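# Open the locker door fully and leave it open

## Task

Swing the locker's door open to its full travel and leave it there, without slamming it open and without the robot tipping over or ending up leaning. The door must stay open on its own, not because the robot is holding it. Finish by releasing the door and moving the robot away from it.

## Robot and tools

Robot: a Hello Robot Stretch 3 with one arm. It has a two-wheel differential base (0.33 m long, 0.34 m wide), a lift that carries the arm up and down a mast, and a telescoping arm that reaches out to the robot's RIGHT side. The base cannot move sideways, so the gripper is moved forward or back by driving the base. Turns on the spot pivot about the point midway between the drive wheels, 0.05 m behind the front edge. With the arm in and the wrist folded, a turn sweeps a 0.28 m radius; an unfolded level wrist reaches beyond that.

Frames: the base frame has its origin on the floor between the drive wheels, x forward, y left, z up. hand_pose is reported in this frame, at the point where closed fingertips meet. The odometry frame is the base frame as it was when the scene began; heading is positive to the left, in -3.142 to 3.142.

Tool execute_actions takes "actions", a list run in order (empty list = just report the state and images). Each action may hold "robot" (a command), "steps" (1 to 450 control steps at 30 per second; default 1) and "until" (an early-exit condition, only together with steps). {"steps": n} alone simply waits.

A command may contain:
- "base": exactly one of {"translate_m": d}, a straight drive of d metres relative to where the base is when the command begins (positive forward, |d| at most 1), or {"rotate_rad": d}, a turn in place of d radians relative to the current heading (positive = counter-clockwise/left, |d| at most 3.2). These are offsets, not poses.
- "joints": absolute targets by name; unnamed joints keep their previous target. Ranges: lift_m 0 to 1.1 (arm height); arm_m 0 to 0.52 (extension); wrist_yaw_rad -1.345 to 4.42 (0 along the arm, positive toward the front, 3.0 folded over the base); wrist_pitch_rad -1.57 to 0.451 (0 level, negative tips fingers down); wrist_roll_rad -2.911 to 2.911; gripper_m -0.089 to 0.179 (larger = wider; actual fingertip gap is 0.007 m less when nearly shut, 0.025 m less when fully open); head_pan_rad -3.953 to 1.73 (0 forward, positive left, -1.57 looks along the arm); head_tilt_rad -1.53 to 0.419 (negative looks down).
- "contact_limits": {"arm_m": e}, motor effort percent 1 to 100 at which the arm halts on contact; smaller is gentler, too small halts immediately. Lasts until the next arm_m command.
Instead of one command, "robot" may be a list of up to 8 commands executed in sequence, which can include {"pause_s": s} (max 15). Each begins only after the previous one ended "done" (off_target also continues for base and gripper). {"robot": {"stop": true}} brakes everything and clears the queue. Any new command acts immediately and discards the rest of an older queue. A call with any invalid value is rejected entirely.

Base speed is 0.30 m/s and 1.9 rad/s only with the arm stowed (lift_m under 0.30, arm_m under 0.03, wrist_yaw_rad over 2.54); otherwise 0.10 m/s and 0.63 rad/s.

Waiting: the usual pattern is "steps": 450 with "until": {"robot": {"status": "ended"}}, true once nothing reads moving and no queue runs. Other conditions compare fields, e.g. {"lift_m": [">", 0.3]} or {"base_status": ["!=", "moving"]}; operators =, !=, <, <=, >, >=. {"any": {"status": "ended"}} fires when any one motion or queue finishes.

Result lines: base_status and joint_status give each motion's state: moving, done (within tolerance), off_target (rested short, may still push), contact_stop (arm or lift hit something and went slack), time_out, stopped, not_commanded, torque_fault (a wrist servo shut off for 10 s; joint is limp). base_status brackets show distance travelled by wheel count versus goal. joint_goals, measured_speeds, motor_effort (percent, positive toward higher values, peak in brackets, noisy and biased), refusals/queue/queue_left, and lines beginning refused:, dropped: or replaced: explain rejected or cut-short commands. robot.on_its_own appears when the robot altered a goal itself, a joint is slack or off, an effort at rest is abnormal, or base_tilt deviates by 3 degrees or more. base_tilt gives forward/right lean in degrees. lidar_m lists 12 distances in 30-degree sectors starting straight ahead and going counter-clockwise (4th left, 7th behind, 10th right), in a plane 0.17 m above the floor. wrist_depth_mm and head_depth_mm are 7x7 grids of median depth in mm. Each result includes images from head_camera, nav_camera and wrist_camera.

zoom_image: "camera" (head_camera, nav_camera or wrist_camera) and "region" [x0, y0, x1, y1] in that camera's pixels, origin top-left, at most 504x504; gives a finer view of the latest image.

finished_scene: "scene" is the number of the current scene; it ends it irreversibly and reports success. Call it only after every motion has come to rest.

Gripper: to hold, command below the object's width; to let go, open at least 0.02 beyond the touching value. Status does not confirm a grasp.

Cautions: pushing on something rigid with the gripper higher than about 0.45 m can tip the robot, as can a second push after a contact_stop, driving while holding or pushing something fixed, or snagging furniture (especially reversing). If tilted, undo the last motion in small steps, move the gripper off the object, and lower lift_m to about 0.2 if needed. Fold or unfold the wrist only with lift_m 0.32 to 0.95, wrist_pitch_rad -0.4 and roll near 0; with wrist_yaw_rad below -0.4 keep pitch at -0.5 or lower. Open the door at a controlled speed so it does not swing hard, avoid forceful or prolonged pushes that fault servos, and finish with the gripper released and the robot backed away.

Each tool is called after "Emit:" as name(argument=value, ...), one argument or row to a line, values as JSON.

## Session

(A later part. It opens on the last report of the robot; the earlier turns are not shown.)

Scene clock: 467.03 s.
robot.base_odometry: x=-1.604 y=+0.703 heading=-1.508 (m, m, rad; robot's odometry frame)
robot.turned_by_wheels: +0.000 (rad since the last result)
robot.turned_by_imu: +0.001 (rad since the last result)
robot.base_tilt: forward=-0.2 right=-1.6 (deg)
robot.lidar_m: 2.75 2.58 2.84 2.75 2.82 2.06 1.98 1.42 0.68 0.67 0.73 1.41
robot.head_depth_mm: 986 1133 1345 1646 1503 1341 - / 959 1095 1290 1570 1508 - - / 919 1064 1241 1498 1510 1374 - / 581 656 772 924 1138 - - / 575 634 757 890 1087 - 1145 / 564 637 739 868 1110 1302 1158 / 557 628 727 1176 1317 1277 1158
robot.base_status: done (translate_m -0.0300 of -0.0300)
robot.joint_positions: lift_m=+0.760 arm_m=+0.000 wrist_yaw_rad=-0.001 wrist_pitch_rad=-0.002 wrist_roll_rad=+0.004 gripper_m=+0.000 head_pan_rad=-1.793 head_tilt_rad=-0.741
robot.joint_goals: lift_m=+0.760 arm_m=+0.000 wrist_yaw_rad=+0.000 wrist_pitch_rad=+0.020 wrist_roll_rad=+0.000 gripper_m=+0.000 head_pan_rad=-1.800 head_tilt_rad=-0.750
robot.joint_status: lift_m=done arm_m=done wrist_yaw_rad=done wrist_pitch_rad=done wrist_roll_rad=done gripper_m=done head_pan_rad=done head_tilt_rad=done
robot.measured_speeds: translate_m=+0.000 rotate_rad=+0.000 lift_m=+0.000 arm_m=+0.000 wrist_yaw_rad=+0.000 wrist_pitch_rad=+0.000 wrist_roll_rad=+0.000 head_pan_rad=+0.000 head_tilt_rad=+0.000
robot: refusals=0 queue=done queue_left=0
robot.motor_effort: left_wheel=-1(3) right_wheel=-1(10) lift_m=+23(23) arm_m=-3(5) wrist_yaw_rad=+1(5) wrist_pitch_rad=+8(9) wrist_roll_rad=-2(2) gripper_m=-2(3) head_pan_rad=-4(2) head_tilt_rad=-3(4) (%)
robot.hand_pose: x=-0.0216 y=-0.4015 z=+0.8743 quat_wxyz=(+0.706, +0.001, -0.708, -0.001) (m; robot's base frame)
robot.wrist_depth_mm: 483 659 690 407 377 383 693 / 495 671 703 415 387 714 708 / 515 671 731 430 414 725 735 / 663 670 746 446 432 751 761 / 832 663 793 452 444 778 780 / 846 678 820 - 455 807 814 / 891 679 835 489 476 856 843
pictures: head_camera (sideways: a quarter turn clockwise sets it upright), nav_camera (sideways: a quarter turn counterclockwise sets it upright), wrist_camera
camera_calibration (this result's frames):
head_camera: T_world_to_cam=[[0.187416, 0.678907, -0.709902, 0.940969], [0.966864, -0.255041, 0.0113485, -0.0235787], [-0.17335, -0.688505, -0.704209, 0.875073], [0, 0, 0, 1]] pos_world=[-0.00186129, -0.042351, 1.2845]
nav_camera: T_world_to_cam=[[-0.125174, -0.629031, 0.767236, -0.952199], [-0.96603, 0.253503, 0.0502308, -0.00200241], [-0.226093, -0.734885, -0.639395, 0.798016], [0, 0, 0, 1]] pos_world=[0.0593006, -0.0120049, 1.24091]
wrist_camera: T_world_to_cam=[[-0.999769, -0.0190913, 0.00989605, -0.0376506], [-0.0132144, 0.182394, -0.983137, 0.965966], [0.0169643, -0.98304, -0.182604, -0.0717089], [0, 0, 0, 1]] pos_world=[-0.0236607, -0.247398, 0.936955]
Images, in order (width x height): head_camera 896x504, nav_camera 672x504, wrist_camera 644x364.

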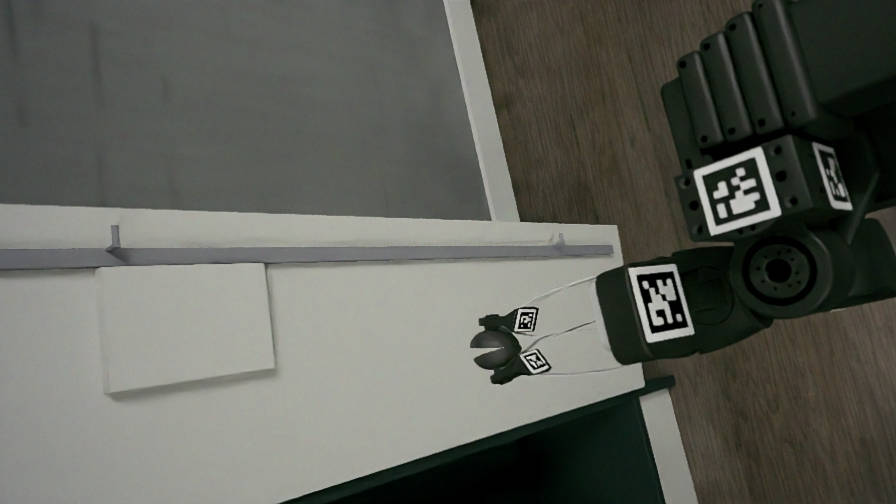

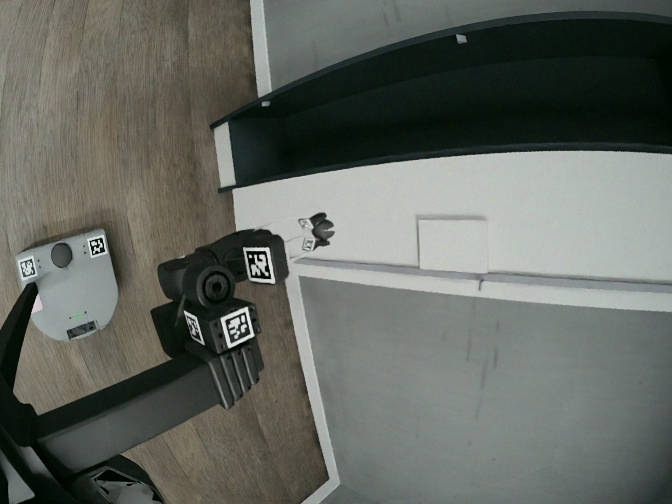

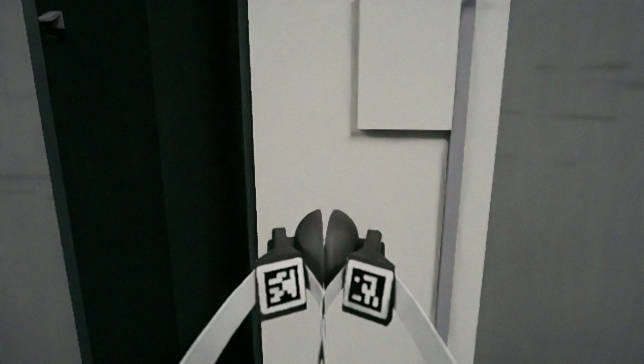

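Emit:
execute_actions(
  actions=[
    {"robot": {"joints": {"wrist_yaw_rad": 1.4}}, "steps": 120, "until": {"robot": {"status": "ended"}}},
  ],
)

Scene clock: 477.27 s.
robot.base_odometry: x=-1.604 y=+0.703 heading=-1.508 (m, m, rad; robot's odometry frame)
robot.turned_by_wheels: +0.000 (rad since the last result)
robot.turned_by_imu: +0.001 (rad since the last result)
robot.base_tilt: forward=-0.1 right=-1.7 (deg)
robot.lidar_m: 2.76 2.58 2.85 2.74 2.82 2.05 1.98 1.42 0.69 0.67 0.73 1.42
robot.head_depth_mm: 984 1136 1346 1644 1505 1342 - / 957 1099 1288 1567 1511 - - / 923 1062 1240 1498 1510 - 1115 / 581 657 771 922 1160 1389 - / 575 635 757 899 1112 1325 - / 565 637 740 874 1097 1305 - / 555 628 725 1174 1313 1289 -
robot.base_status: done (translate_m -0.0300 of -0.0300)
robot.joint_positions: lift_m=+0.760 arm_m=+0.000 wrist_yaw_rad=+1.398 wrist_pitch_rad=-0.002 wrist_roll_rad=+0.004 gripper_m=+0.000 head_pan_rad=-1.793 head_tilt_rad=-0.741
robot.joint_goals: lift_m=+0.760 arm_m=+0.000 wrist_yaw_rad=+1.400 wrist_pitch_rad=+0.020 wrist_roll_rad=+0.000 gripper_m=+0.000 head_pan_rad=-1.800 head_tilt_rad=-0.750
robot.joint_status: lift_m=done arm_m=done wrist_yaw_rad=done wrist_pitch_rad=done wrist_roll_rad=done gripper_m=done head_pan_rad=done head_tilt_rad=done
robot.measured_speeds: translate_m=+0.000 rotate_rad=+0.000 lift_m=+0.000 arm_m=+0.000 wrist_yaw_rad=+0.000 wrist_pitch_rad=+0.000 wrist_roll_rad=+0.000 head_pan_rad=+0.000 head_tilt_rad=+0.000
robot: refusals=0 queue=done queue_left=0
robot.motor_effort: left_wheel=+0(0) right_wheel=+0(1) lift_m=+24(24) arm_m=-3(3) wrist_yaw_rad=+1(1) wrist_pitch_rad=+8(8) wrist_roll_rad=-2(3) gripper_m=-2(2) head_pan_rad=-3(4) head_tilt_rad=-3(3) (%)
robot.hand_pose: x=+0.2310 y=-0.1893 z=+0.8743 quat_wxyz=(+0.541, +0.457, -0.541, +0.453) (m; robot's base frame)
robot.wrist_depth_mm: - - - - - - 873 / - - - - - - 884 / - - - - - - 888 / - - - - - - 896 / - - - - - - 912 / - - - - - - 916 / - - - - - - 898
pictures: head_camera (sideways: a quarter turn clockwise sets it upright), nav_camera (sideways: a quarter turn counterclockwise sets it upright), wrist_camera
camera_calibration (this result's frames):
head_camera: T_world_to_cam=[[0.187416, 0.678907, -0.709902, 0.940969], [0.966864, -0.255041, 0.0113485, -0.0235787], [-0.17335, -0.688505, -0.704209, 0.875073], [0, 0, 0, 1]] pos_world=[-0.00186129, -0.042351, 1.2845]
nav_camera: T_world_to_cam=[[-0.125174, -0.629031, 0.767236, -0.952199], [-0.96603, 0.253503, 0.0502308, -0.00200242], [-0.226093, -0.734885, -0.639395, 0.798016], [0, 0, 0, 1]] pos_world=[0.0593006, -0.0120049, 1.24091]
wrist_camera: T_world_to_cam=[[-0.152438, -0.988263, 0.00989584, -0.160273], [-0.181962, 0.018223, -0.983137, 0.938512], [0.971418, -0.151668, -0.182605, 0.0694597], [0, 0, 0, 1]] pos_world=[0.0788678, -0.164959, 0.936955]
Images, in order (width x height): head_camera 896x504, nav_camera 672x504, wrist_camera 644x364.

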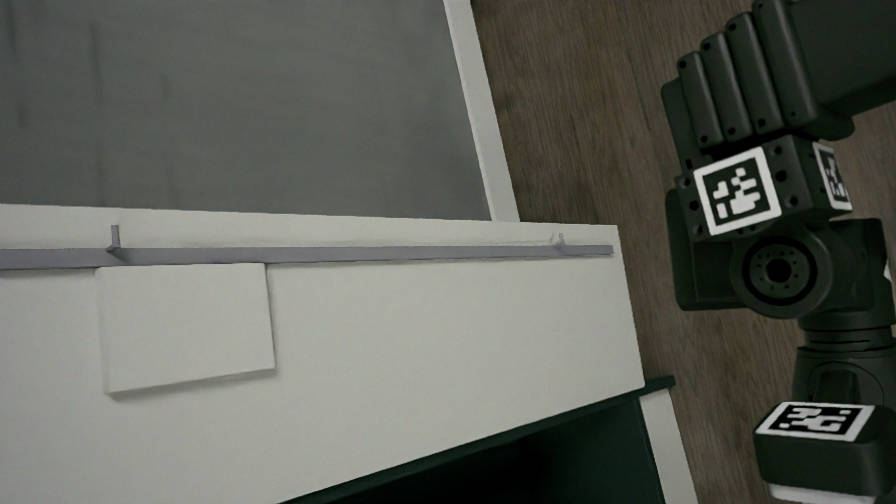

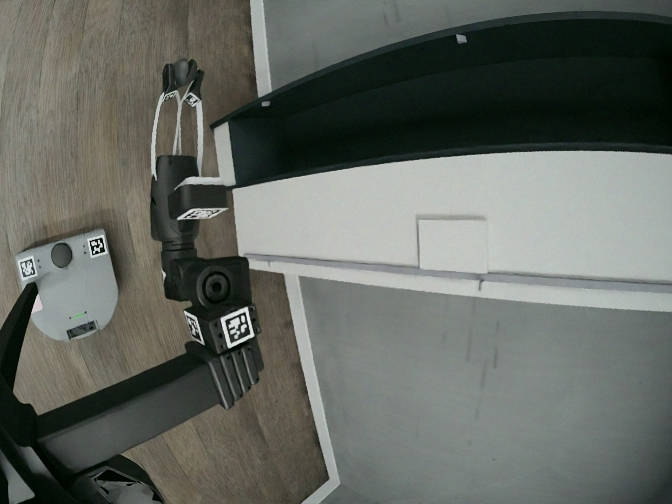

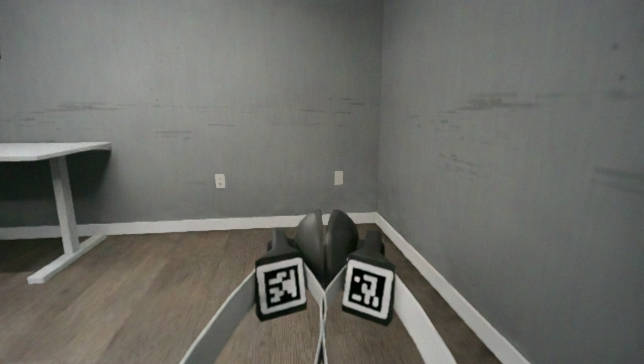

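The door is fully open against its stop and stays there, and the robot is clear.

Emit:
finished_scene(
  scene=1,
)

The scene is finished: the task was done.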